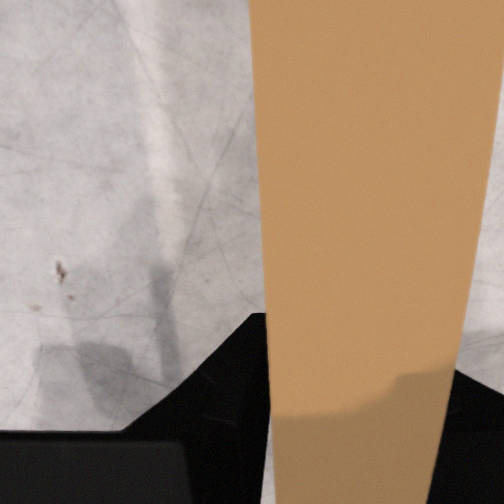

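Region (340, 300, 460, 420) of cam_low's 504x504 image, scaled by 4.200, with more detail than that image has.

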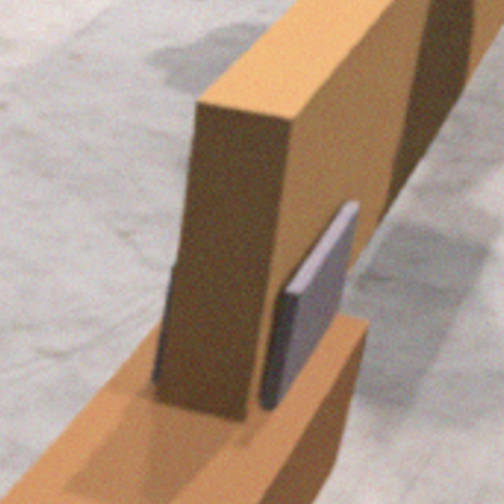

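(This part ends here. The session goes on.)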